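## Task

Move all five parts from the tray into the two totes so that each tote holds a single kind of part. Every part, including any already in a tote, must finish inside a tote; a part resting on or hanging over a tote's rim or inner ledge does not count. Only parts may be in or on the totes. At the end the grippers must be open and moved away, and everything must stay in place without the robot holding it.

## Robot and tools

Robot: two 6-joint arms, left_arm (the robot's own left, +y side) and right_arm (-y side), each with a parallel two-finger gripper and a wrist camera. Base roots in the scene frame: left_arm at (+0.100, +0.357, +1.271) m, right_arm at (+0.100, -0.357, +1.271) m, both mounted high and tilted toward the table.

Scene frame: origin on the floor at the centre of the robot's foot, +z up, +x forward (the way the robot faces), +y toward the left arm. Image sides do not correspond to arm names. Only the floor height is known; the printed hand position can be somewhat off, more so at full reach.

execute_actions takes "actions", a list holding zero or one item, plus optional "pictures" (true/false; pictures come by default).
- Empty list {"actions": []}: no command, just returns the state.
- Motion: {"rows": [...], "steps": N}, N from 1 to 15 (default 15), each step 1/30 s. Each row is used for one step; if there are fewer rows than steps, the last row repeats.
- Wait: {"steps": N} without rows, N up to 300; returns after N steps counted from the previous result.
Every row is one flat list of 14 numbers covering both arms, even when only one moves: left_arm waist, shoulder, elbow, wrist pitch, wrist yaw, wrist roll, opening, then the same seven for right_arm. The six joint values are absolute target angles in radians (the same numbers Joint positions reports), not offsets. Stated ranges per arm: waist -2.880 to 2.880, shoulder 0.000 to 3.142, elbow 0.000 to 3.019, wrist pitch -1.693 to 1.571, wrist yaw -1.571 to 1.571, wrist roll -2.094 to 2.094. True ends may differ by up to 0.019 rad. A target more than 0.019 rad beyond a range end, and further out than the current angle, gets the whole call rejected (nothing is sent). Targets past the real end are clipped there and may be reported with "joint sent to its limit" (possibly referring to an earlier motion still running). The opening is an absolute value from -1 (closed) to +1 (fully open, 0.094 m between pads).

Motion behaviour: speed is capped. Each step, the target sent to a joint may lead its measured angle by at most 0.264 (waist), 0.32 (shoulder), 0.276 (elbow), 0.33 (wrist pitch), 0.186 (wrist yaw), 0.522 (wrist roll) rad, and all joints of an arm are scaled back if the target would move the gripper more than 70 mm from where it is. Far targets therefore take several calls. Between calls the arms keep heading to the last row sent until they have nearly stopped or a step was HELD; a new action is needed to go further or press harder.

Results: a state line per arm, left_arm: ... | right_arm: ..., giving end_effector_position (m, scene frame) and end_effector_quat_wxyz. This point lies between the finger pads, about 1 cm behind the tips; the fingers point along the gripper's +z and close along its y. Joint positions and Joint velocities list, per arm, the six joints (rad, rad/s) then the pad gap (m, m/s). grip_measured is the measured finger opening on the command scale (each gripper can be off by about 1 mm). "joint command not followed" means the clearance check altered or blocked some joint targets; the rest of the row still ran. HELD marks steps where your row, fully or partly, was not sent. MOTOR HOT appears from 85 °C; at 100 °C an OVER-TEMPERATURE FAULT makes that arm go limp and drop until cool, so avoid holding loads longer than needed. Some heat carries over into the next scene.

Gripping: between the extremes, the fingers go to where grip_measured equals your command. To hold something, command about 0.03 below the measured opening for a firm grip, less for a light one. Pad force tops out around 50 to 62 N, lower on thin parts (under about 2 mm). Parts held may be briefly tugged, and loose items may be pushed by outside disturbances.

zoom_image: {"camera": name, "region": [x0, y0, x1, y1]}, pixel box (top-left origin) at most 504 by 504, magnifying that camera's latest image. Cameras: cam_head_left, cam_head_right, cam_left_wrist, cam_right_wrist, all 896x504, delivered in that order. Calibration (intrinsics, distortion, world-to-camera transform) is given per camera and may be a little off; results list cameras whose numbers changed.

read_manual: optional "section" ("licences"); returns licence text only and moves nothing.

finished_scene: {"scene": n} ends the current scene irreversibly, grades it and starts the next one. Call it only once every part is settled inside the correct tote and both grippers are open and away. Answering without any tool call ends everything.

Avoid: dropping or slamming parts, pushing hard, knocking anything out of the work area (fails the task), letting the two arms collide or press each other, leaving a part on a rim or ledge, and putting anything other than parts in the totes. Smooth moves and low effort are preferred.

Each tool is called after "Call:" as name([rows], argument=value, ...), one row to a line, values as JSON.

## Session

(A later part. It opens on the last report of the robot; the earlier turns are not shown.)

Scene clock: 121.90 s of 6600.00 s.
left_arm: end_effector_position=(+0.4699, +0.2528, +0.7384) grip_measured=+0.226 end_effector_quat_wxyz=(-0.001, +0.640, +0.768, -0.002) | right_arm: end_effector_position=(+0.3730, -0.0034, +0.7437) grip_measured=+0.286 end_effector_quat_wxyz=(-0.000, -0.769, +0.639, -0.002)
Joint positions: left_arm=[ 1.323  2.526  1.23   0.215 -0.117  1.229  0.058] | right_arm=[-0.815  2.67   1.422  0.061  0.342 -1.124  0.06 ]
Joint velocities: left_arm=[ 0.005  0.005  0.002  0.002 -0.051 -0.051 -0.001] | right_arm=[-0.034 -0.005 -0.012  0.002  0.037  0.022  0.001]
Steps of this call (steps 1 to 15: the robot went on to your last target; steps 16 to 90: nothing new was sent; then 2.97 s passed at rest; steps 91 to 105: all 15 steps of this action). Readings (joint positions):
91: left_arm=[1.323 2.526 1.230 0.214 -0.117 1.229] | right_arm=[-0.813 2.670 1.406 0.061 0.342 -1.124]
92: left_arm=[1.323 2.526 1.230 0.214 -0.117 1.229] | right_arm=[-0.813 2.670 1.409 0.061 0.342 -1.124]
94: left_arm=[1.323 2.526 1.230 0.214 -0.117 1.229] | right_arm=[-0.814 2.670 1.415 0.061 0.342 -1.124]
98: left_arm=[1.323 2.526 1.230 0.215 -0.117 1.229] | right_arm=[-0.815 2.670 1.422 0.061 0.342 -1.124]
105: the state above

Call:
execute_actions([
  {"rows":[[1.323,2.49,1.22,0.2,-0.117,1.229,0.19,-0.81,2.635,1.41,0.055,0.342,-1.124,0.25],[1.323,2.46,1.2,0.195,-0.117,1.229,0.19,-0.8,2.61,1.39,0.05,0.342,-1.124,0.25],[1.323,2.43,1.175,0.19,-0.117,1.229,0.19,-0.79,2.58,1.365,0.045,0.342,-1.124,0.25],[1.323,2.39,1.14,0.185,-0.117,1.229,0.19,-0.785,2.545,1.335,0.04,0.342,-1.124,0.25],[1.323,2.35,1.105,0.18,-0.117,1.229,0.19,-0.78,2.51,1.3,0.03,0.342,-1.124,0.25],[1.323,2.31,1.07,0.17,-0.117,1.229,0.19,-0.78,2.47,1.265,0.02,0.342,-1.124,0.25],[1.323,2.27,1.04,0.16,-0.117,1.2,0.19,-0.78,2.43,1.235,0.01,0.342,-1.1,0.25],[1.323,2.23,1.01,0.14,-0.117,1.1,0.19,-0.78,2.39,1.205,0,0.342,-1.0,0.25],[1.33,2.19,0.98,0.12,-0.117,1.0,0.19,-0.79,2.35,1.175,-0.02,0.342,-0.9,0.25],[1.34,2.15,0.96,0.1,-0.11,0.9,0.19,-0.8,2.31,1.15,-0.04,0.34,-0.8,0.25],[1.35,2.11,0.95,0.08,-0.11,0.8,0.19,-0.82,2.27,1.14,-0.06,0.33,-0.7,0.25],[1.36,2.07,0.95,0.04,-0.1,0.7,0.19,-0.85,2.22,1.14,-0.1,0.32,-0.6,0.25]],"steps":15},
], pictures=false)

Call:
execute_actions([
  {"rows":[[1.43,2.07,1.15,-0.14,-0.07,0.2,0.19,-1.0,2.18,1.35,-0.3,0.26,-0.1,0.25]],"steps":8},
], pictures=false)

Call:
execute_actions([
  {"rows":[[1.52,2.155,1.465,-0.39,-0.026,-0.148,0.19,-1.165,2.265,1.712,-0.565,0.194,0.264,0.25]],"steps":15},
], pictures=false)

Call:
execute_actions([
  {"steps":12},
])

Scene clock: 155.60 s of 6600.00 s.
left_arm: end_effector_position=(+0.5020, +0.2726, +0.8918) grip_measured=+0.226 end_effector_quat_wxyz=(-0.003, +0.487, +0.874, -0.005) | right_arm: end_effector_position=(+0.4281, -0.0270, +0.8941) grip_measured=+0.286 end_effector_quat_wxyz=(-0.002, -0.647, +0.763, +0.007)
Joint positions: left_arm=[ 1.339  2.092  0.947  0.06  -0.104  0.87   0.058] | right_arm=[-0.818  2.249  1.135 -0.077  0.323 -0.776  0.06 ]
Joint velocities: left_arm=[ 0.132 -0.679  0.115 -0.061  0.081 -1.018 -0.   ] | right_arm=[-0.181 -0.864  0.11  -0.1    0.007  1.106  0.001]
Steps of this call (steps 1 to 15: the robot went on to your last target; steps 16 to 90: nothing new was sent; then 30.20 s passed at rest; steps 91 to 105: all 15 steps of this action). Readings (joint positions):
91: left_arm=[1.323 2.526 1.230 0.214 -0.117 1.229] | right_arm=[-0.815 2.669 1.421 0.061 0.342 -1.124]
92: left_arm=[1.323 2.524 1.229 0.212 -0.117 1.229] | right_arm=[-0.815 2.666 1.418 0.061 0.342 -1.124]
94: left_arm=[1.323 2.506 1.210 0.206 -0.117 1.229] | right_arm=[-0.814 2.645 1.391 0.061 0.342 -1.124]
98: left_arm=[1.323 2.380 1.079 0.176 -0.117 1.212] | right_arm=[-0.806 2.526 1.260 0.032 0.342 -1.109]
105: the state above

Scene clock: 155.87 s of 6600.00 s.
left_arm: end_effector_position=(+0.6170, +0.3082, +0.9014) grip_measured=+0.226 end_effector_quat_wxyz=(+0.032, +0.208, +0.978, +0.006) | right_arm: end_effector_position=(+0.5742, -0.0406, +0.9122) grip_measured=+0.286 end_effector_quat_wxyz=(+0.028, -0.384, +0.923, +0.011)
Joint positions: left_arm=[ 1.427  2.069  1.173 -0.107 -0.073  0.356  0.058] | right_arm=[-0.962  2.186  1.356 -0.256  0.263 -0.314  0.06 ]
Joint velocities: left_arm=[ 0.239 -0.024  0.154 -0.012  0.007 -0.974  0.001] | right_arm=[-0.65  -0.142  0.364 -0.183 -0.095  1.355 -0.   ]
Steps of this call (steps 1 to 8: all 8 steps of this action). Readings (joint positions):
1: left_arm=[1.346 2.074 0.964 0.035 -0.094 0.812] | right_arm=[-0.827 2.223 1.148 -0.095 0.312 -0.734]
2: left_arm=[1.355 2.068 1.000 -0.015 -0.083 0.736] | right_arm=[-0.839 2.208 1.176 -0.130 0.296 -0.685]
4: left_arm=[1.379 2.071 1.087 -0.086 -0.073 0.564] | right_arm=[-0.873 2.196 1.246 -0.186 0.275 -0.569]
8: the state above

Scene clock: 156.37 s of 6600.00 s.
left_arm: end_effector_position=(+0.6847, +0.3676, +0.8853) grip_measured=+0.226 end_effector_quat_wxyz=(+0.005, +0.068, -0.998, -0.005) | right_arm: end_effector_position=(+0.7257, -0.1462, +0.9029) grip_measured=+0.285 end_effector_quat_wxyz=(+0.010, -0.028, +1.000, -0.007)
Joint positions: left_arm=[ 1.531  2.161  1.463 -0.379 -0.029 -0.113  0.058] | right_arm=[-1.193  2.248  1.713 -0.546  0.198  0.218  0.06 ]
Joint velocities: left_arm=[-0.015 -0.015  0.002 -0.022  0.037 -0.095 -0.002] | right_arm=[ 0.083  0.015 -0.051 -0.085  0.051  0.198  0.001]
Steps of this call (steps 1 to 15: all 15 steps of this action). Readings (joint positions):
1: left_arm=[1.439 2.072 1.198 -0.149 -0.058 0.293] | right_arm=[-0.987 2.184 1.379 -0.284 0.249 -0.266]
2: left_arm=[1.448 2.088 1.246 -0.228 -0.042 0.224] | right_arm=[-1.011 2.190 1.417 -0.337 0.232 -0.215]
4: left_arm=[1.474 2.133 1.358 -0.321 -0.031 0.105] | right_arm=[-1.060 2.212 1.509 -0.419 0.214 -0.116]
8: left_arm=[1.518 2.162 1.463 -0.361 -0.030 -0.036] | right_arm=[-1.147 2.250 1.682 -0.520 0.199 0.087]
15: the state above

Scene clock: 156.77 s of 6600.00 s.
left_arm: end_effector_position=(+0.6846, +0.3676, +0.8853) grip_measured=+0.226 end_effector_quat_wxyz=(+0.005, +0.077, -0.997, -0.005) | right_arm: end_effector_position=(+0.7193, -0.1355, +0.9035) grip_measured=+0.285 end_effector_quat_wxyz=(+0.005, -0.021, +1.000, -0.004)
Joint positions: left_arm=[ 1.531  2.161  1.463 -0.379 -0.029 -0.131  0.058] | right_arm=[-1.177  2.249  1.709 -0.551  0.197  0.248  0.06 ]
Joint velocities: left_arm=[-0.005 -0.015 -0.002 -0.002  0.007 -0.037  0.   ] | right_arm=[ 0.005 -0.005 -0.012  0.012 -0.007  0.037 -0.   ]
Steps of this call (steps 1 to 12: the robot went on to your last target). Readings (joint positions):
1: left_arm=[1.531 2.161 1.463 -0.379 -0.029 -0.117] | right_arm=[-1.190 2.248 1.711 -0.548 0.197 0.224]
2: left_arm=[1.531 2.161 1.463 -0.379 -0.029 -0.120] | right_arm=[-1.187 2.248 1.710 -0.549 0.197 0.229]
4: left_arm=[1.531 2.161 1.463 -0.379 -0.029 -0.124] | right_arm=[-1.183 2.249 1.709 -0.551 0.197 0.237]
8: left_arm=[1.531 2.161 1.463 -0.379 -0.029 -0.129] | right_arm=[-1.177 2.249 1.709 -0.551 0.197 0.244]
12: the state above
camera_calibration (this result's frames):
cam_left_wrist: T_world_to_cam=[[0.149774, -0.98867, -0.00997269, 0.272194], [-0.795639, -0.126507, 0.592414, 0.0741489], [-0.586964, -0.0807933, -0.805572, 1.27013], [0, 0, 0, 1]] pos_world=[0.763747, 0.381108, 0.981966]
cam_right_wrist: T_world_to_cam=[[0.0462456, -0.998914, 0.00564363, -0.170984], [-0.818739, -0.0346663, 0.573118, 0.071467], [-0.5723, -0.0311249, -0.819453, 1.27093], [0, 0, 0, 1]] pos_world=[0.793774, -0.128764, 1.00147]

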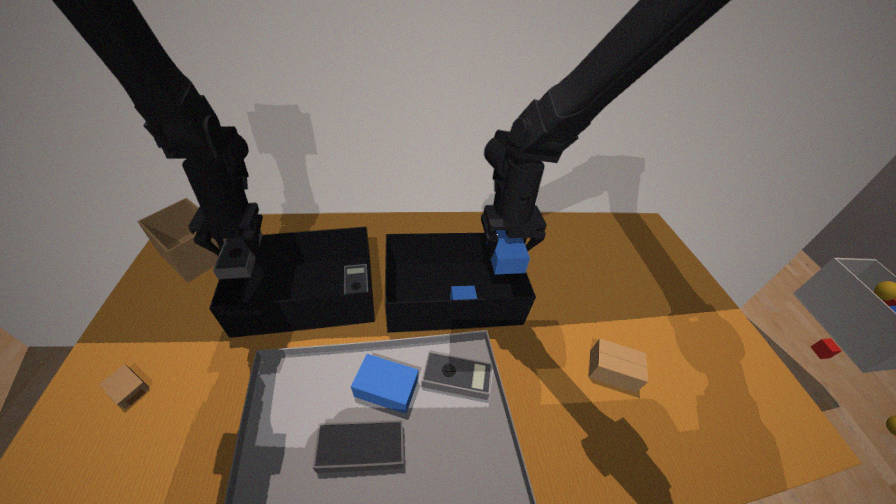

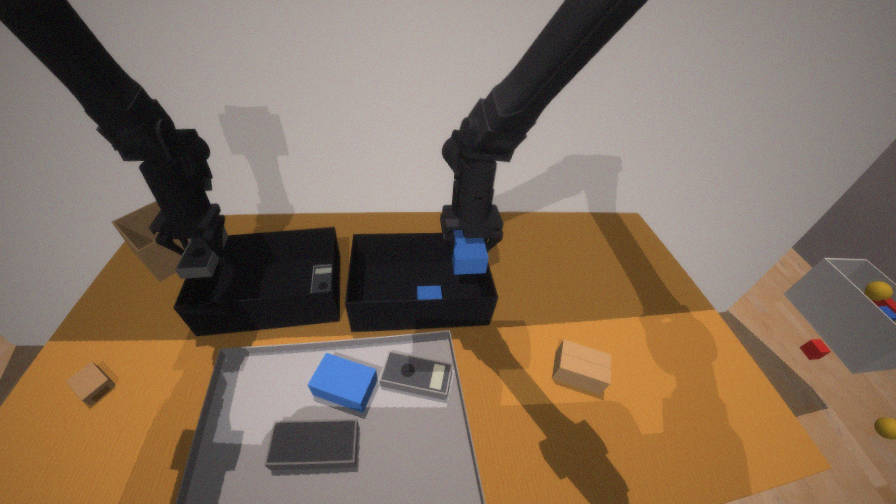

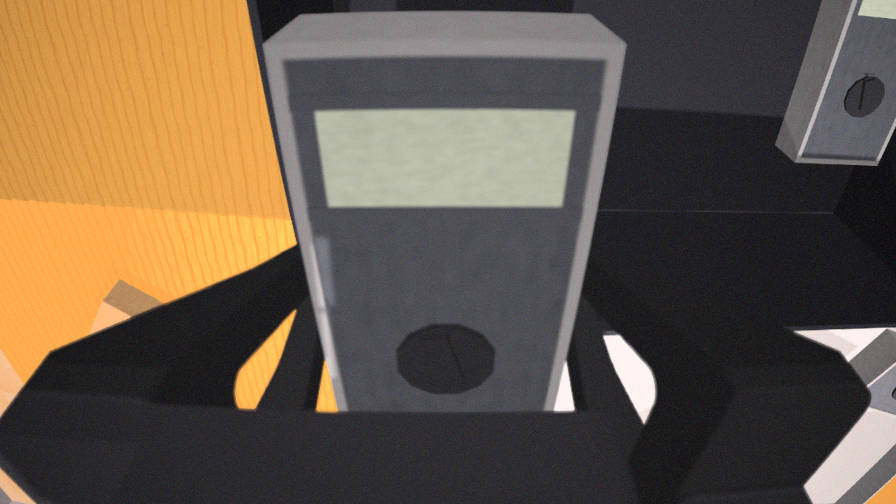

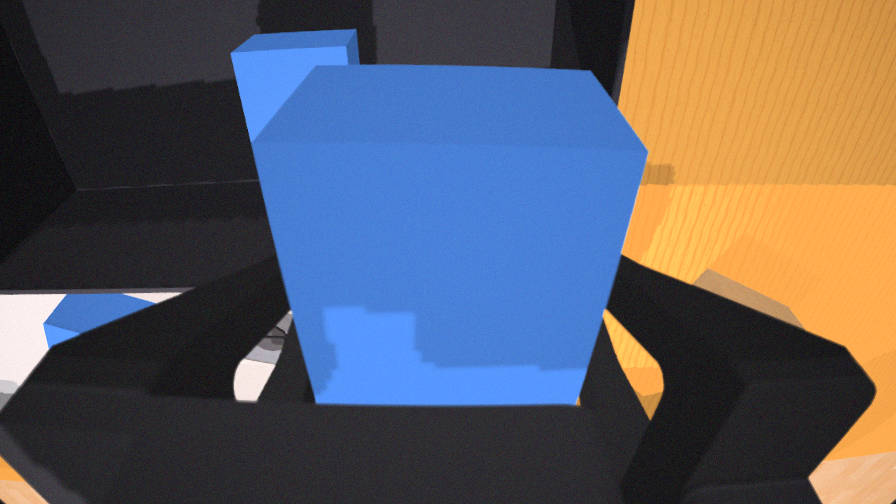

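Call:
execute_actions([
  {"rows":[[1.495,2.18,1.475,-0.365,-0.029,-0.14,0.19,-1.19,2.285,1.715,-0.545,0.19,0.23,0.25],[1.495,2.195,1.49,-0.36,-0.029,-0.14,0.19,-1.192,2.3,1.73,-0.54,0.19,0.23,0.25],[1.495,2.21,1.503,-0.357,-0.029,-0.14,0.19,-1.194,2.317,1.745,-0.538,0.187,0.225,0.25],[1.495,2.228,1.518,-0.354,-0.029,-0.14,0.19,-1.196,2.335,1.763,-0.536,0.185,0.225,0.25],[1.495,2.246,1.533,-0.351,-0.029,-0.14,0.19,-1.198,2.353,1.781,-0.534,0.183,0.22,0.25],[1.495,2.264,1.548,-0.348,-0.029,-0.14,0.19,-1.2,2.371,1.8,-0.532,0.181,0.22,0.25],[1.495,2.282,1.564,-0.345,-0.029,-0.14,0.19,-1.203,2.389,1.818,-0.53,0.179,0.215,0.25],[1.495,2.3,1.58,-0.342,-0.029,-0.14,0.19,-1.206,2.407,1.837,-0.528,0.177,0.215,0.25],[1.495,2.32,1.597,-0.338,-0.029,-0.14,0.19,-1.209,2.424,1.856,-0.526,0.177,0.21,0.25],[1.495,2.338,1.613,-0.335,-0.029,-0.14,0.19,-1.21,2.44,1.875,-0.526,0.177,0.21,0.25]],"steps":15},
])

Scene clock: 173.70 s of 6600.00 s.
left_arm: end_effector_position=(+0.6748, +0.3445, +0.8094) grip_measured=+0.226 end_effector_quat_wxyz=(+0.015, +0.064, -0.998, +0.001) | right_arm: end_effector_position=(+0.7050, -0.1346, +0.8212) grip_measured=+0.285 end_effector_quat_wxyz=(-0.013, -0.027, +1.000, -0.004)
Joint positions: left_arm=[ 1.501  2.346  1.594 -0.344 -0.029 -0.132  0.058] | right_arm=[-1.194  2.439  1.852 -0.536  0.18   0.226  0.06 ]
Joint velocities: left_arm=[ 0.005  0.23  -0.007 -0.017  0.022 -0.007 -0.   ] | right_arm=[-0.063  0.249  0.002 -0.002 -0.037 -0.066  0.002]
Steps of this call (steps 1 to 30: the robot went on to your last target; steps 31 to 90: nothing new was sent; then 13.43 s passed at rest; steps 91 to 105: all 15 steps of this action). Readings (joint positions):
91: left_arm=[1.530 2.161 1.463 -0.379 -0.029 -0.132] | right_arm=[-1.177 2.249 1.709 -0.551 0.195 0.249]
92: left_arm=[1.528 2.163 1.463 -0.378 -0.029 -0.132] | right_arm=[-1.177 2.251 1.710 -0.551 0.194 0.248]
94: left_arm=[1.523 2.173 1.472 -0.374 -0.029 -0.132] | right_arm=[-1.177 2.262 1.719 -0.551 0.191 0.245]
98: left_arm=[1.509 2.236 1.531 -0.361 -0.029 -0.132] | right_arm=[-1.180 2.329 1.786 -0.547 0.182 0.237]
105: the state above
camera_calibration (this result's frames):
cam_left_wrist: T_world_to_cam=[[0.124837, -0.992176, 0.00160402, 0.258795], [-0.786807, -0.0980122, 0.609367, 0.0788969], [-0.604442, -0.0773337, -0.792887, 1.2016], [0, 0, 0, 1]] pos_world=[0.756068, 0.357428, 0.904242]
cam_right_wrist: T_world_to_cam=[[0.0593993, -0.998224, 0.00446536, -0.177217], [-0.79658, -0.0447036, 0.602877, 0.065558], [-0.601607, -0.0393675, -0.797821, 1.19718], [0, 0, 0, 1]] pos_world=[0.782982, -0.126841, 0.916405]

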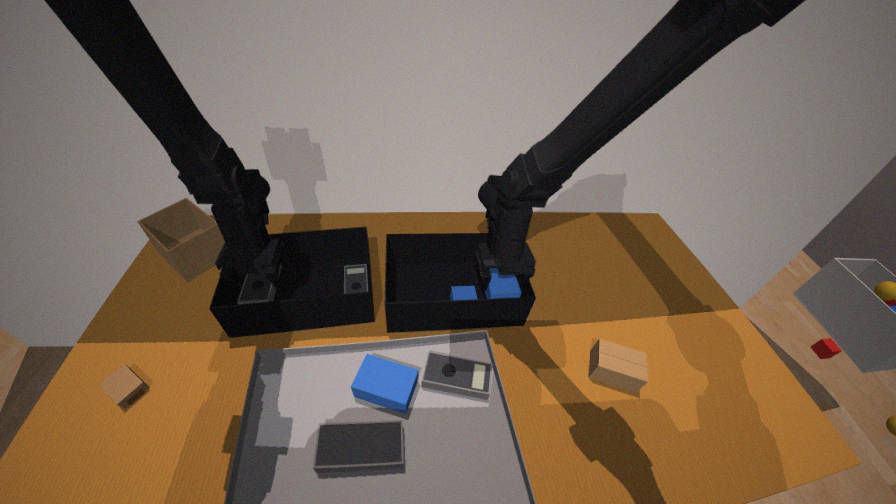

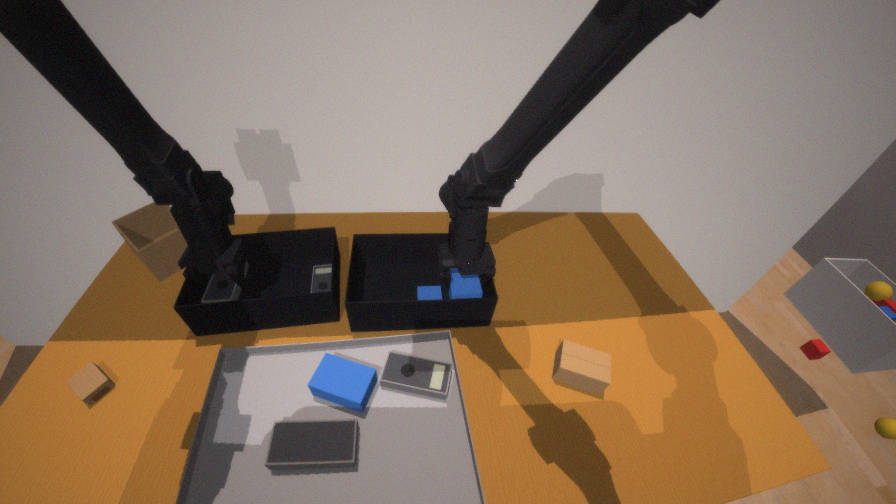

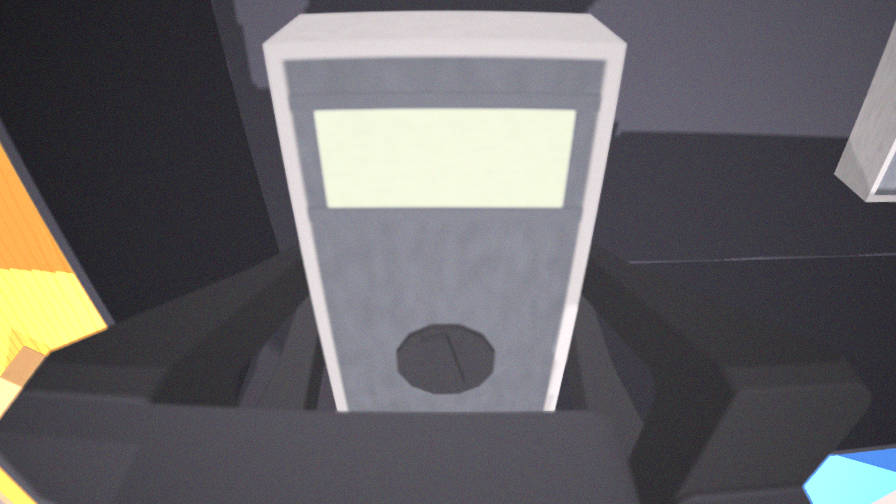

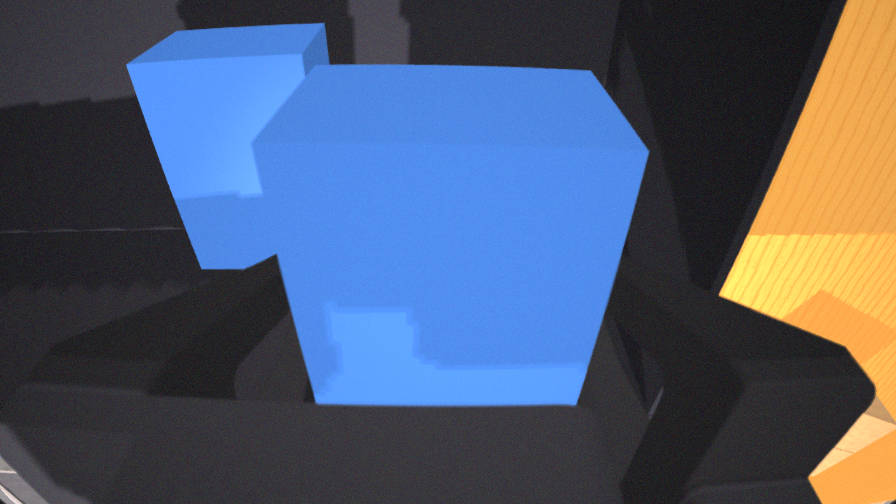

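Call:
execute_actions([
  {"rows":[[1.51,2.35,1.63,-0.34,-0.029,-0.15,0.19,-1.225,2.45,1.89,-0.545,0.172,0.205,0.25],[1.51,2.36,1.642,-0.34,-0.029,-0.15,0.19,-1.225,2.46,1.902,-0.545,0.172,0.205,0.25],[1.51,2.372,1.654,-0.34,-0.029,-0.15,0.19,-1.226,2.474,1.916,-0.545,0.172,0.205,0.25],[1.51,2.384,1.666,-0.34,-0.029,-0.15,0.19,-1.227,2.488,1.93,-0.545,0.172,0.205,0.25],[1.51,2.396,1.678,-0.34,-0.029,-0.15,0.19,-1.228,2.502,1.945,-0.545,0.172,0.205,0.25],[1.51,2.408,1.69,-0.34,-0.029,-0.15,0.19,-1.229,2.516,1.96,-0.545,0.172,0.2,0.25],[1.51,2.42,1.702,-0.34,-0.029,-0.15,0.19,-1.23,2.53,1.975,-0.545,0.17,0.2,0.25],[1.51,2.432,1.714,-0.34,-0.029,-0.15,0.19,-1.231,2.544,1.99,-0.545,0.17,0.2,0.25],[1.51,2.444,1.726,-0.34,-0.029,-0.15,0.19,-1.232,2.558,2.005,-0.545,0.17,0.2,0.25],[1.51,2.456,1.738,-0.34,-0.029,-0.15,0.19,-1.233,2.572,2.02,-0.545,0.168,0.195,0.25],[1.51,2.468,1.75,-0.34,-0.029,-0.15,0.19,-1.234,2.585,2.035,-0.545,0.168,0.195,0.25],[1.51,2.479,1.761,-0.34,-0.029,-0.15,0.19,-1.235,2.597,2.048,-0.545,0.166,0.195,0.25],[1.51,2.489,1.771,-0.34,-0.029,-0.15,0.19,-1.236,2.608,2.06,-0.545,0.166,0.195,0.25],[1.51,2.498,1.78,-0.34,-0.029,-0.15,0.19,-1.237,2.617,2.07,-0.545,0.166,0.195,0.25],[1.51,2.505,1.787,-0.34,-0.029,-0.15,0.19,-1.238,2.624,2.078,-0.545,0.166,0.195,0.25]],"steps":15},
], pictures=false)

Call:
execute_actions([
  {"steps":10},
])

Scene clock: 185.47 s of 6600.00 s.
left_arm: end_effector_position=(+0.7013, +0.3431, +0.7678) grip_measured=+0.226 end_effector_quat_wxyz=(-0.005, +0.066, -0.998, +0.003) | right_arm: end_effector_position=(+0.7400, -0.1388, +0.7797) grip_measured=+0.285 end_effector_quat_wxyz=(+0.014, -0.017, +1.000, +0.002)
Joint positions: left_arm=[ 1.501  2.467  1.754 -0.344 -0.029 -0.134  0.058] | right_arm=[-1.221  2.57   2.044 -0.536  0.17   0.211  0.06 ]
Joint velocities: left_arm=[-0.024  0.337  0.203  0.002 -0.037  0.022  0.002] | right_arm=[-0.024  0.366  0.237  0.002  0.066 -0.007 -0.001]
Steps of this call (steps 1 to 15: the robot went on to your last target; steps 16 to 90: nothing new was sent; then 8.27 s passed at rest; steps 91 to 105: all 15 steps of this action). Readings (joint positions):
91: left_arm=[1.501 2.355 1.596 -0.344 -0.029 -0.133] | right_arm=[-1.199 2.447 1.855 -0.536 0.178 0.223]
92: left_arm=[1.501 2.355 1.598 -0.344 -0.029 -0.133] | right_arm=[-1.199 2.448 1.857 -0.536 0.175 0.222]
94: left_arm=[1.501 2.359 1.610 -0.344 -0.029 -0.133] | right_arm=[-1.202 2.453 1.873 -0.536 0.175 0.221]
98: left_arm=[1.501 2.389 1.669 -0.344 -0.029 -0.134] | right_arm=[-1.210 2.485 1.941 -0.536 0.174 0.217]
105: the state above

Scene clock: 185.80 s of 6600.00 s.
left_arm: end_effector_position=(+0.6788, +0.3424, +0.7460) grip_measured=+0.226 end_effector_quat_wxyz=(+0.013, +0.065, -0.998, +0.001) | right_arm: end_effector_position=(+0.7189, -0.1413, +0.7551) grip_measured=+0.285 end_effector_quat_wxyz=(-0.002, -0.020, +1.000, -0.001)
Joint positions: left_arm=[ 1.501  2.512  1.763 -0.344 -0.029 -0.134  0.058] | right_arm=[-1.224  2.617  2.057 -0.536  0.167  0.209  0.06 ]
Joint velocities: left_arm=[-0.015 -0.015  0.017 -0.002 -0.037 -0.037 -0.001] | right_arm=[ 0.005 -0.015  0.002  0.007  0.007 -0.007 -0.   ]
Steps of this call (steps 1 to 10: the robot went on to your last target). Readings (joint positions):
1: left_arm=[1.501 2.478 1.760 -0.344 -0.029 -0.134] | right_arm=[-1.222 2.582 2.050 -0.536 0.170 0.211]
2: left_arm=[1.501 2.487 1.763 -0.344 -0.029 -0.134] | right_arm=[-1.223 2.592 2.053 -0.536 0.169 0.210]
4: left_arm=[1.501 2.500 1.763 -0.344 -0.029 -0.134] | right_arm=[-1.223 2.607 2.053 -0.536 0.168 0.210]
8: left_arm=[1.501 2.512 1.763 -0.344 -0.029 -0.134] | right_arm=[-1.223 2.617 2.057 -0.536 0.167 0.209]
10: the state above
camera_calibration (this result's frames):
cam_left_wrist: T_world_to_cam=[[0.126837, -0.991922, 0.00199029, 0.254539], [-0.788688, -0.0996321, 0.606666, 0.124303], [-0.601567, -0.0785173, -0.794954, 1.15367], [0, 0, 0, 1]] pos_world=[0.75976, 0.35545, 0.841195]
cam_right_wrist: T_world_to_cam=[[0.0452854, -0.998974, 0.000193391, -0.171166], [-0.8097, -0.0365919, 0.585702, 0.13975], [-0.585094, -0.0266804, -0.810527, 1.15205], [0, 0, 0, 1]] pos_world=[0.794967, -0.135139, 0.851952]

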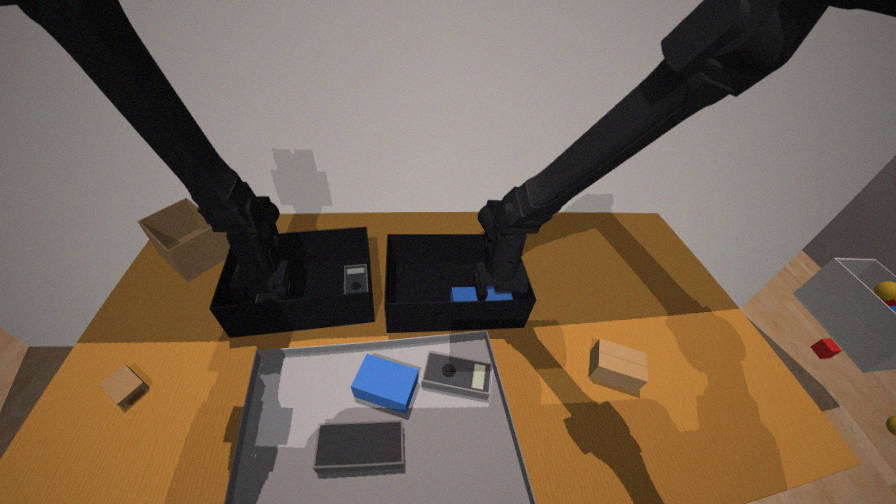

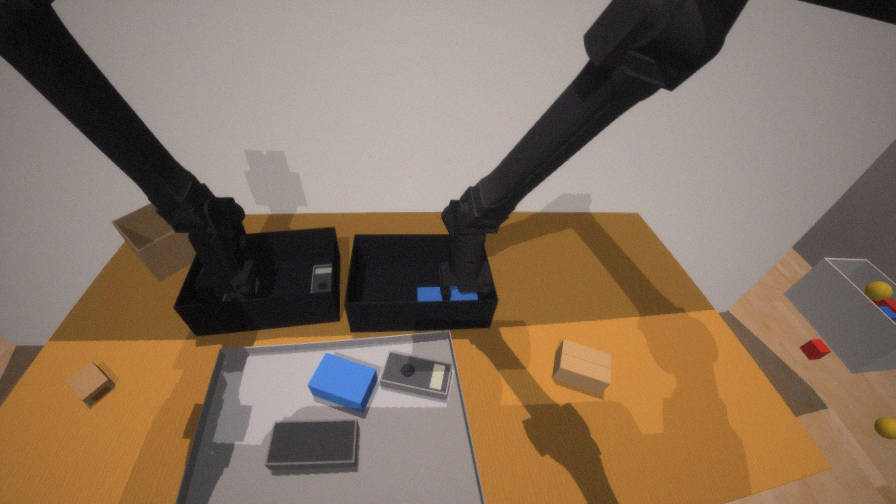

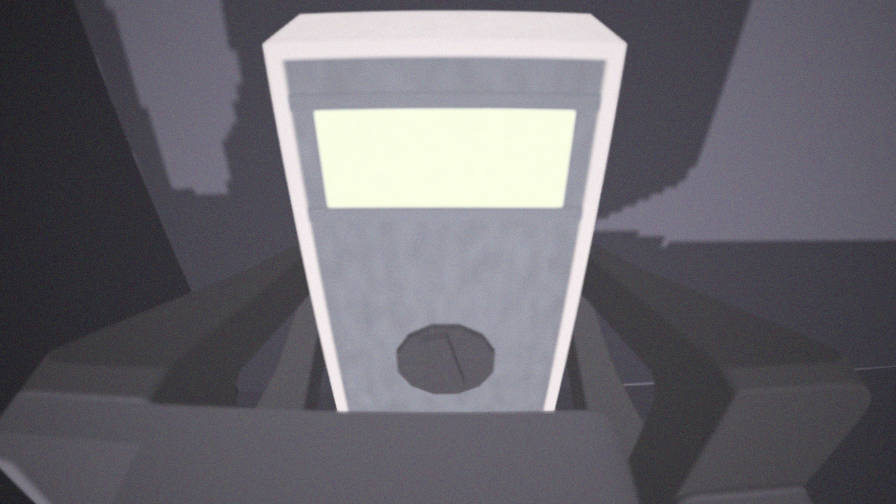

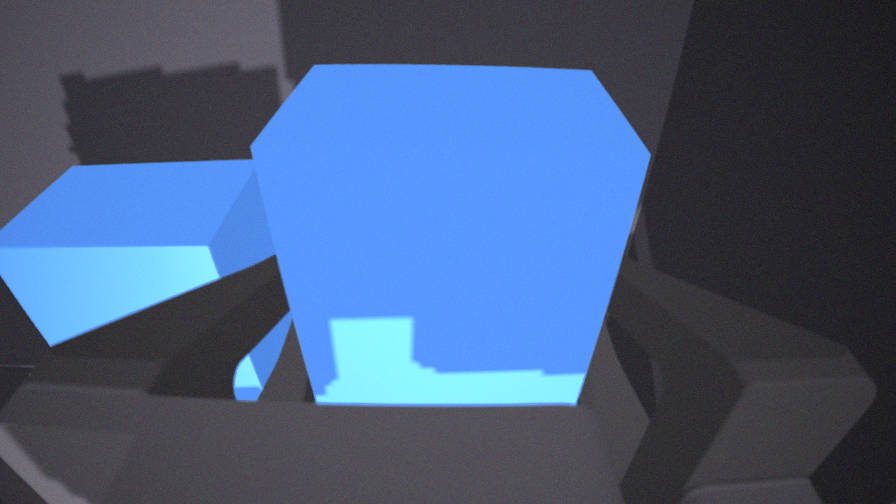

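Call:
execute_actions([
  {"rows":[[1.505,2.52,1.8,-0.34,-0.029,-0.14,0.19,-1.22,2.643,2.095,-0.545,0.166,0.2,0.25],[1.505,2.52,1.8,-0.34,-0.029,-0.14,0.19,-1.22,2.643,2.095,-0.545,0.166,0.2,0.25],[1.505,2.52,1.8,-0.34,-0.029,-0.14,0.19,-1.22,2.643,2.095,-0.545,0.166,0.2,0.25],[1.505,2.52,1.8,-0.34,-0.029,-0.14,0.19,-1.22,2.643,2.095,-0.545,0.166,0.2,0.25],[1.505,2.52,1.8,-0.34,-0.029,-0.14,0.19,-1.22,2.643,2.095,-0.545,0.166,0.2,0.25],[1.505,2.52,1.8,-0.34,-0.029,-0.14,0.19,-1.22,2.643,2.095,-0.545,0.166,0.2,0.25],[1.505,2.52,1.8,-0.34,-0.029,-0.14,0.19,-1.22,2.643,2.095,-0.545,0.166,0.2,0.25],[1.505,2.52,1.8,-0.34,-0.029,-0.14,0.19,-1.22,2.643,2.095,-0.545,0.166,0.2,0.25],[1.505,2.515,1.785,-0.34,-0.029,-0.14,0.55,-1.22,2.635,2.085,-0.545,0.166,0.2,0.45]],"steps":15},
], pictures=false)

Call:
execute_actions([
  {"rows":[[1.505,2.48,1.775,-0.345,-0.029,-0.14,0.55,-1.215,2.6,2.07,-0.545,0.168,0.21,0.45],[1.505,2.46,1.76,-0.345,-0.029,-0.14,0.55,-1.21,2.58,2.05,-0.545,0.17,0.21,0.45],[1.505,2.44,1.74,-0.35,-0.029,-0.14,0.55,-1.206,2.56,2.03,-0.545,0.172,0.22,0.45],[1.505,2.415,1.72,-0.35,-0.029,-0.14,0.55,-1.202,2.535,2.005,-0.545,0.174,0.22,0.45],[1.505,2.39,1.695,-0.355,-0.029,-0.14,0.55,-1.199,2.51,1.98,-0.545,0.176,0.23,0.45],[1.505,2.365,1.67,-0.355,-0.029,-0.14,0.55,-1.196,2.48,1.95,-0.545,0.178,0.23,0.45],[1.505,2.34,1.645,-0.36,-0.029,-0.14,0.55,-1.193,2.45,1.92,-0.545,0.18,0.24,0.45],[1.505,2.31,1.62,-0.36,-0.029,-0.14,0.55,-1.19,2.42,1.89,-0.545,0.182,0.24,0.45],[1.505,2.28,1.595,-0.365,-0.029,-0.14,0.55,-1.187,2.39,1.86,-0.55,0.184,0.25,0.45],[1.505,2.25,1.57,-0.37,-0.029,-0.14,0.55,-1.184,2.36,1.83,-0.55,0.186,0.25,0.45],[1.505,2.22,1.545,-0.375,-0.029,-0.14,0.55,-1.18,2.33,1.8,-0.55,0.19,0.25,0.45],[1.505,2.19,1.52,-0.38,-0.029,-0.14,0.55,-1.175,2.3,1.775,-0.55,0.19,0.25,0.45],[1.505,2.16,1.495,-0.38,-0.029,-0.14,0.55,-1.17,2.27,1.75,-0.55,0.19,0.25,0.45],[1.505,2.14,1.475,-0.38,-0.029,-0.14,0.55,-1.165,2.25,1.73,-0.55,0.19,0.25,0.45],[1.505,2.12,1.46,-0.38,-0.029,-0.14,0.55,-1.16,2.235,1.715,-0.55,0.19,0.25,0.45]],"steps":15},
], pictures=false)

Call:
execute_actions([
  {"steps":6},
])

Scene clock: 208.60 s of 6600.00 s.
left_arm: end_effector_position=(+0.6855, +0.3424, +0.7472) grip_measured=+0.547 end_effector_quat_wxyz=(+0.008, +0.065, -0.998, +0.002) | right_arm: end_effector_position=(+0.7231, -0.1394, +0.7557) grip_measured=+0.447 end_effector_quat_wxyz=(+0.001, -0.020, +1.000, +0.001)
Joint positions: left_arm=[ 1.501  2.512  1.774 -0.344 -0.029 -0.134  0.073] | right_arm=[-1.223  2.62   2.068 -0.536  0.165  0.209  0.068]
Joint velocities: left_arm=[-0.005 -0.005 -0.007  0.007  0.007 -0.037  0.001] | right_arm=[ 0.005 -0.005 -0.007  0.007  0.066  0.037 -0.   ]
Steps of this call (steps 1 to 30: the robot went on to your last target; steps 31 to 90: nothing new was sent; then 19.30 s passed at rest; steps 91 to 105: all 15 steps of this action). Readings (joint positions):
91: left_arm=[1.501 2.512 1.765 -0.344 -0.029 -0.134] | right_arm=[-1.224 2.617 2.058 -0.536 0.167 0.209]
92: left_arm=[1.501 2.512 1.766 -0.344 -0.029 -0.134] | right_arm=[-1.224 2.619 2.061 -0.536 0.167 0.209]
94: left_arm=[1.501 2.512 1.769 -0.344 -0.029 -0.134] | right_arm=[-1.224 2.620 2.065 -0.536 0.167 0.209]
98: left_arm=[1.501 2.512 1.774 -0.344 -0.029 -0.134] | right_arm=[-1.224 2.620 2.068 -0.536 0.167 0.209]
105: the state above

Scene clock: 209.10 s of 6600.00 s.
left_arm: end_effector_position=(+0.6710, +0.3459, +0.8511) grip_measured=+0.547 end_effector_quat_wxyz=(+0.019, +0.065, -0.998, +0.001) | right_arm: end_effector_position=(+0.7068, -0.1417, +0.8646) grip_measured=+0.447 end_effector_quat_wxyz=(-0.009, -0.025, +1.000, -0.006)
Joint positions: left_arm=[ 1.501  2.24   1.501 -0.365 -0.029 -0.134  0.073] | right_arm=[-1.192  2.328  1.75  -0.538  0.186  0.23   0.068]
Joint velocities: left_arm=[ 0.005 -0.982 -0.608 -0.037 -0.007 -0.066  0.   ] | right_arm=[ 0.093 -0.972 -0.623  0.002  0.022 -0.007 -0.001]
Steps of this call (steps 1 to 15: all 15 steps of this action). Readings (joint positions):
1: left_arm=[1.501 2.512 1.774 -0.344 -0.029 -0.134] | right_arm=[-1.222 2.620 2.068 -0.536 0.165 0.209]
2: left_arm=[1.501 2.512 1.773 -0.344 -0.029 -0.134] | right_arm=[-1.222 2.619 2.066 -0.536 0.165 0.209]
4: left_arm=[1.501 2.501 1.755 -0.344 -0.029 -0.134] | right_arm=[-1.221 2.606 2.044 -0.536 0.165 0.209]
8: left_arm=[1.501 2.432 1.659 -0.348 -0.029 -0.134] | right_arm=[-1.211 2.531 1.935 -0.536 0.175 0.217]
15: the state above

Scene clock: 209.30 s of 6600.00 s.
left_arm: end_effector_position=(+0.7080, +0.3477, +0.9081) grip_measured=+0.547 end_effector_quat_wxyz=(-0.021, +0.066, -0.998, +0.004) | right_arm: end_effector_position=(+0.7446, -0.1276, +0.9295) grip_measured=+0.447 end_effector_quat_wxyz=(+0.033, -0.024, +0.999, +0.010)
Joint positions: left_arm=[ 1.501  2.118  1.464 -0.371 -0.029 -0.134  0.073] | right_arm=[-1.172  2.209  1.719 -0.54   0.187  0.235  0.068]
Joint velocities: left_arm=[-0.005 -0.249 -0.027 -0.002 -0.037 -0.022 -0.001] | right_arm=[ 0.073 -0.269 -0.017  0.002 -0.022  0.007  0.001]
Steps of this call (steps 1 to 6: the robot went on to your last target). Readings (joint positions):
1: left_arm=[1.501 2.209 1.482 -0.368 -0.029 -0.134] | right_arm=[-1.189 2.298 1.731 -0.539 0.187 0.231]
2: left_arm=[1.501 2.181 1.468 -0.370 -0.029 -0.134] | right_arm=[-1.185 2.272 1.721 -0.540 0.187 0.232]
4: left_arm=[1.501 2.142 1.463 -0.371 -0.029 -0.134] | right_arm=[-1.178 2.234 1.719 -0.540 0.187 0.234]
6: the state above
camera_calibration (this result's frames):
cam_left_wrist: T_world_to_cam=[[0.128679, -0.991626, 0.0109493, 0.246292], [-0.828202, -0.101386, 0.551183, 0.128481], [-0.545457, -0.0799937, -0.834313, 1.29702], [0, 0, 0, 1]] pos_world=[0.782184, 0.361009, 1.00861]
cam_right_wrist: T_world_to_cam=[[0.052698, -0.998418, -0.0195955, -0.145715], [-0.848295, -0.0551105, 0.526648, 0.140185], [-0.526895, -0.0111305, -0.849858, 1.304], [0, 0, 0, 1]] pos_world=[0.813668, -0.123244, 1.03153]

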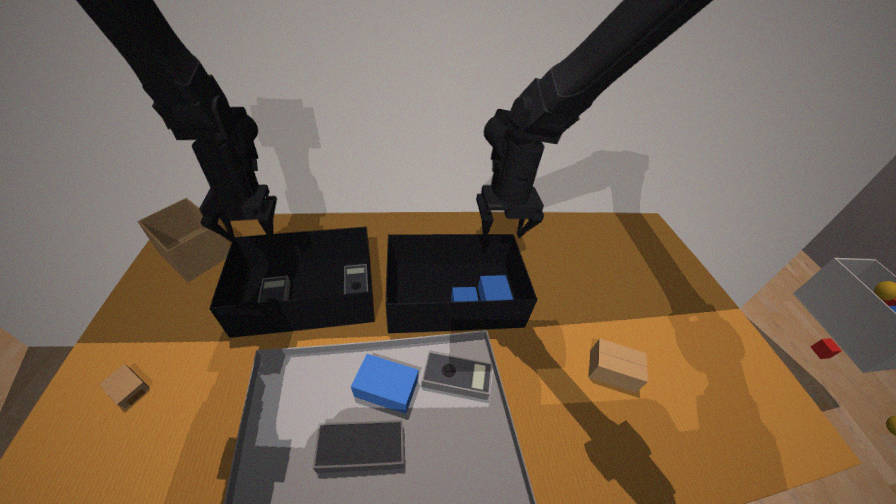

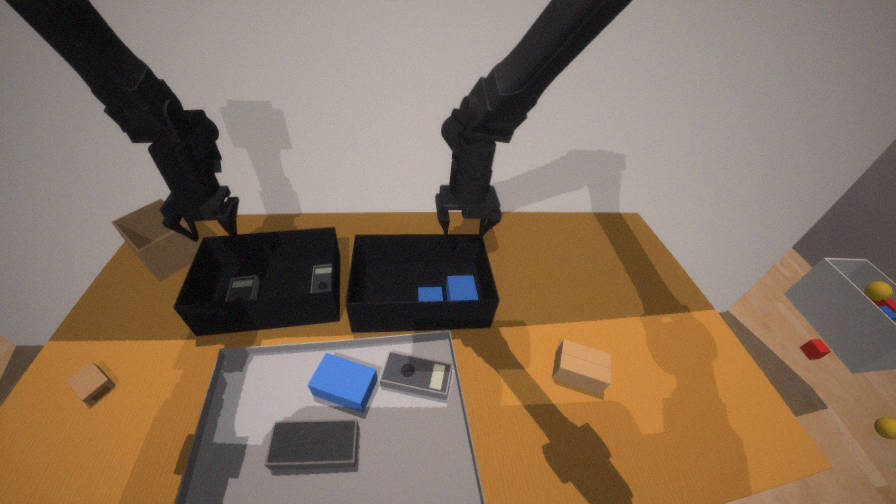

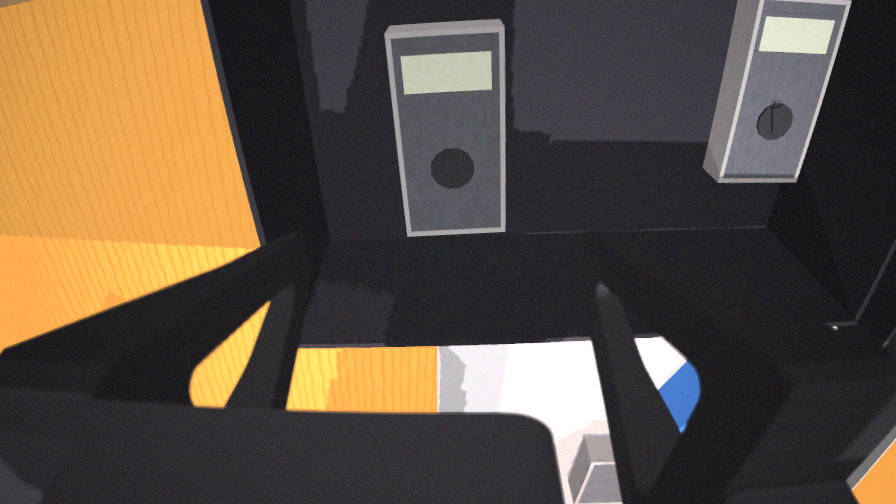

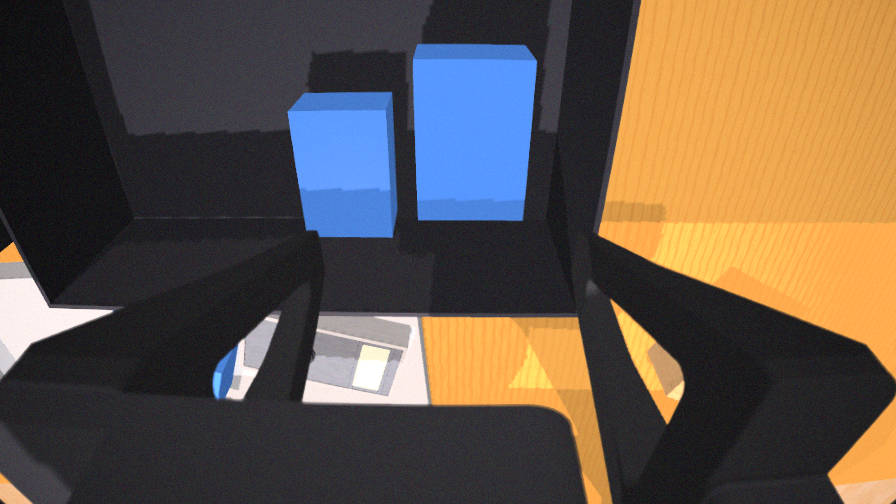

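Call:
execute_actions([
  {"rows":[[0.98,2.2,1.42,-0.35,-0.28,1.1,1,-1.6,2.2,1.5,-0.4,0.1,-0.3,1]],"steps":15},
], pictures=false)

Call:
execute_actions([
  {"rows":[[0.88,2.32,1.47,-0.32,-0.32,1.22,1,-1.6,2.2,1.5,-0.4,0.1,-0.3,1]],"steps":12},
], pictures=false)

Call:
execute_actions([
  {"rows":[[0.87,2.36,1.49,-0.31,-0.32,1.22,1,-1.6,2.2,1.5,-0.4,0.1,-0.3,1],[0.87,2.385,1.51,-0.305,-0.32,1.22,1,-1.6,2.2,1.5,-0.4,0.1,-0.3,1],[0.87,2.41,1.535,-0.3,-0.32,1.22,1,-1.6,2.2,1.5,-0.4,0.1,-0.3,1],[0.87,2.435,1.56,-0.295,-0.32,1.22,1,-1.6,2.2,1.5,-0.4,0.1,-0.3,1],[0.87,2.46,1.585,-0.29,-0.32,1.22,1,-1.6,2.2,1.5,-0.4,0.1,-0.3,1],[0.87,2.48,1.61,-0.285,-0.32,1.22,1,-1.6,2.2,1.5,-0.4,0.1,-0.3,1],[0.87,2.5,1.638,-0.283,-0.32,1.22,1,-1.6,2.2,1.5,-0.4,0.1,-0.3,1]],"steps":15},
], pictures=false)

Call:
execute_actions([
  {"steps":6},
])

Scene clock: 231.63 s of 6600.00 s.
left_arm: end_effector_position=(+0.6546, +0.1640, +0.9092) grip_measured=+1.000 end_effector_quat_wxyz=(+0.004, +0.341, +0.939, +0.039) | right_arm: end_effector_position=(+0.6837, -0.3522, +0.8750) grip_measured=+1.000 end_effector_quat_wxyz=(-0.031, -0.072, +0.996, -0.031)
Joint positions: left_arm=[ 1.173  2.153  1.436 -0.371 -0.266  0.404  0.094] | right_arm=[-1.489  2.2    1.52  -0.446  0.106 -0.127  0.094]
Joint velocities: left_arm=[-0.923  0.063 -0.007 -0.007 -0.066  1.238  0.   ] | right_arm=[-0.991  0.005 -0.154  0.227 -0.11  -0.769  0.   ]
Steps of this call (steps 1 to 30: the robot went on to your last target; steps 31 to 90: nothing new was sent; then 18.83 s passed at rest; steps 91 to 105: all 15 steps of this action). Readings (joint positions):
91: left_arm=[1.496 2.112 1.458 -0.371 -0.062 -0.108] | right_arm=[-1.173 2.212 1.706 -0.532 0.174 0.213]
92: left_arm=[1.490 2.113 1.457 -0.371 -0.103 -0.072] | right_arm=[-1.178 2.206 1.688 -0.515 0.159 0.180]
94: left_arm=[1.461 2.117 1.452 -0.371 -0.172 0.001] | right_arm=[-1.202 2.200 1.649 -0.496 0.138 0.121]
98: left_arm=[1.373 2.131 1.444 -0.371 -0.236 0.144] | right_arm=[-1.283 2.200 1.580 -0.476 0.118 0.021]
105: the state above

Scene clock: 232.03 s of 6600.00 s.
left_arm: end_effector_position=(+0.5259, -0.0142, +0.8843) grip_measured=+1.000 end_effector_quat_wxyz=(-0.005, +0.728, +0.686, -0.005) | right_arm: end_effector_position=(+0.6735, -0.4507, +0.8732) grip_measured=+1.000 end_effector_quat_wxyz=(-0.036, -0.082, +0.994, -0.061)
Joint positions: left_arm=[ 0.861  2.309  1.457 -0.333 -0.314  1.04   0.094] | right_arm=[-1.631  2.2    1.503 -0.417  0.104 -0.273  0.094]
Joint velocities: left_arm=[-0.405  0.425  0.012 -0.007  0.007  1.136  0.   ] | right_arm=[ 0.21   0.005  0.007  0.002 -0.066 -0.081  0.   ]
Steps of this call (steps 1 to 12: all 12 steps of this action). Readings (joint positions):
1: left_arm=[1.142 2.158 1.436 -0.370 -0.273 0.440] | right_arm=[-1.522 2.200 1.515 -0.437 0.105 -0.154]
2: left_arm=[1.112 2.164 1.438 -0.367 -0.281 0.474] | right_arm=[-1.553 2.200 1.511 -0.428 0.104 -0.181]
4: left_arm=[1.052 2.182 1.442 -0.360 -0.294 0.551] | right_arm=[-1.608 2.200 1.506 -0.420 0.104 -0.218]
8: left_arm=[0.942 2.241 1.450 -0.342 -0.312 0.800] | right_arm=[-1.651 2.200 1.503 -0.417 0.104 -0.256]
12: the state above

Scene clock: 232.53 s of 6600.00 s.
left_arm: end_effector_position=(+0.5125, -0.0352, +0.8096) grip_measured=+1.000 end_effector_quat_wxyz=(-0.003, +0.780, +0.626, -0.003) | right_arm: end_effector_position=(+0.6763, -0.4286, +0.8724) grip_measured=+1.000 end_effector_quat_wxyz=(-0.034, -0.102, +0.993, -0.053)
Joint positions: left_arm=[ 0.86   2.507  1.619 -0.294 -0.317  1.198  0.094] | right_arm=[-1.599  2.2    1.503 -0.417  0.102 -0.286  0.094]
Joint velocities: left_arm=[ 0.005  0.005  0.042 -0.022 -0.007 -0.051  0.   ] | right_arm=[ 0.005  0.005 -0.022  0.002 -0.022 -0.007  0.   ]
Steps of this call (steps 1 to 15: all 15 steps of this action). Readings (joint positions):
1: left_arm=[0.850 2.324 1.457 -0.332 -0.314 1.073] | right_arm=[-1.623 2.200 1.503 -0.417 0.104 -0.276]
2: left_arm=[0.844 2.338 1.461 -0.330 -0.314 1.100] | right_arm=[-1.616 2.200 1.503 -0.417 0.103 -0.278]
4: left_arm=[0.841 2.375 1.486 -0.324 -0.315 1.138] | right_arm=[-1.605 2.200 1.503 -0.417 0.102 -0.281]
8: left_arm=[0.852 2.471 1.588 -0.303 -0.317 1.178] | right_arm=[-1.599 2.200 1.503 -0.417 0.102 -0.285]
15: the state above

Scene clock: 232.73 s of 6600.00 s.
left_arm: end_effector_position=(+0.5133, -0.0357, +0.8097) grip_measured=+1.000 end_effector_quat_wxyz=(-0.002, +0.781, +0.625, -0.003) | right_arm: end_effector_position=(+0.6763, -0.4286, +0.8724) grip_measured=+1.000 end_effector_quat_wxyz=(-0.034, -0.102, +0.993, -0.053)
Joint positions: left_arm=[ 0.86   2.507  1.621 -0.294 -0.317  1.203  0.094] | right_arm=[-1.599  2.2    1.503 -0.417  0.102 -0.286  0.094]
Joint velocities: left_arm=[-0.024  0.005 -0.007 -0.002  0.022 -0.022  0.   ] | right_arm=[-0.005  0.005  0.002  0.002  0.007  0.066  0.   ]
Steps of this call (steps 1 to 6: the robot went on to your last target). Readings (joint positions):
1: left_arm=[0.860 2.507 1.621 -0.294 -0.317 1.200] | right_arm=[-1.599 2.200 1.503 -0.417 0.102 -0.286]
2: left_arm=[0.860 2.507 1.621 -0.294 -0.317 1.200] | right_arm=[-1.599 2.200 1.503 -0.417 0.102 -0.286]
4: left_arm=[0.860 2.507 1.621 -0.294 -0.317 1.202] | right_arm=[-1.599 2.200 1.503 -0.417 0.102 -0.286]
6: the state above
camera_calibration (this result's frames):
cam_left_wrist: T_world_to_cam=[[-0.974812, 0.222903, 0.00743696, 0.504778], [0.185321, 0.791002, 0.583071, -0.531631], [0.124086, 0.569763, -0.812387, 0.739805], [0, 0, 0, 1]] pos_world=[0.498787, -0.113508, 0.907233]
cam_right_wrist: T_world_to_cam=[[0.211173, -0.972801, 0.0952101, -0.640094], [-0.760467, -0.102318, 0.641265, -0.0839658], [-0.614082, -0.207822, -0.761389, 1.11362], [0, 0, 0, 1]] pos_world=[0.755173, -0.39984, 0.962689]

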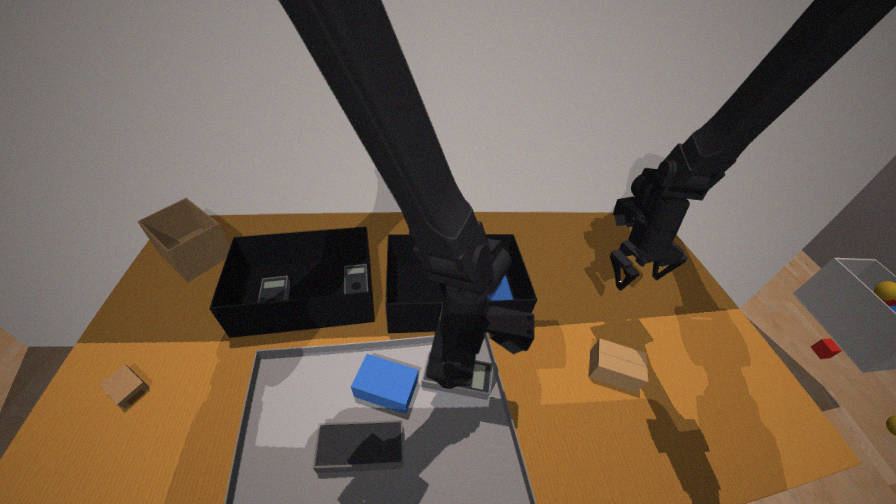

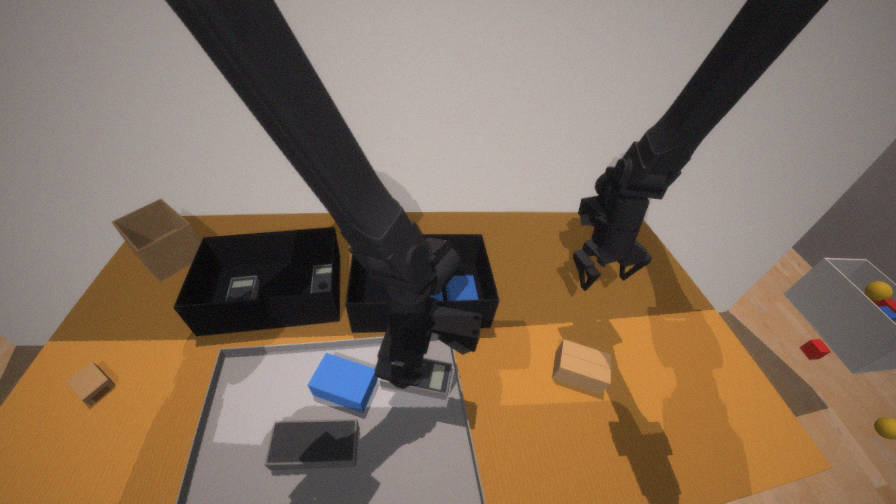

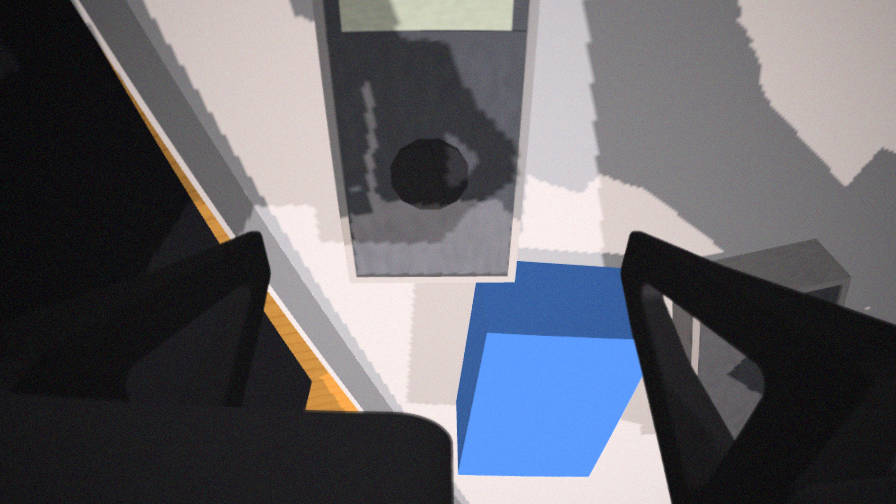

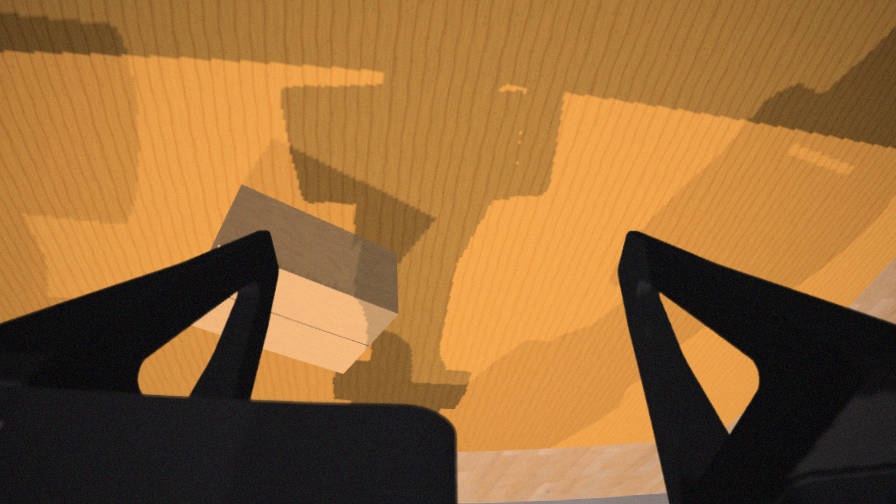

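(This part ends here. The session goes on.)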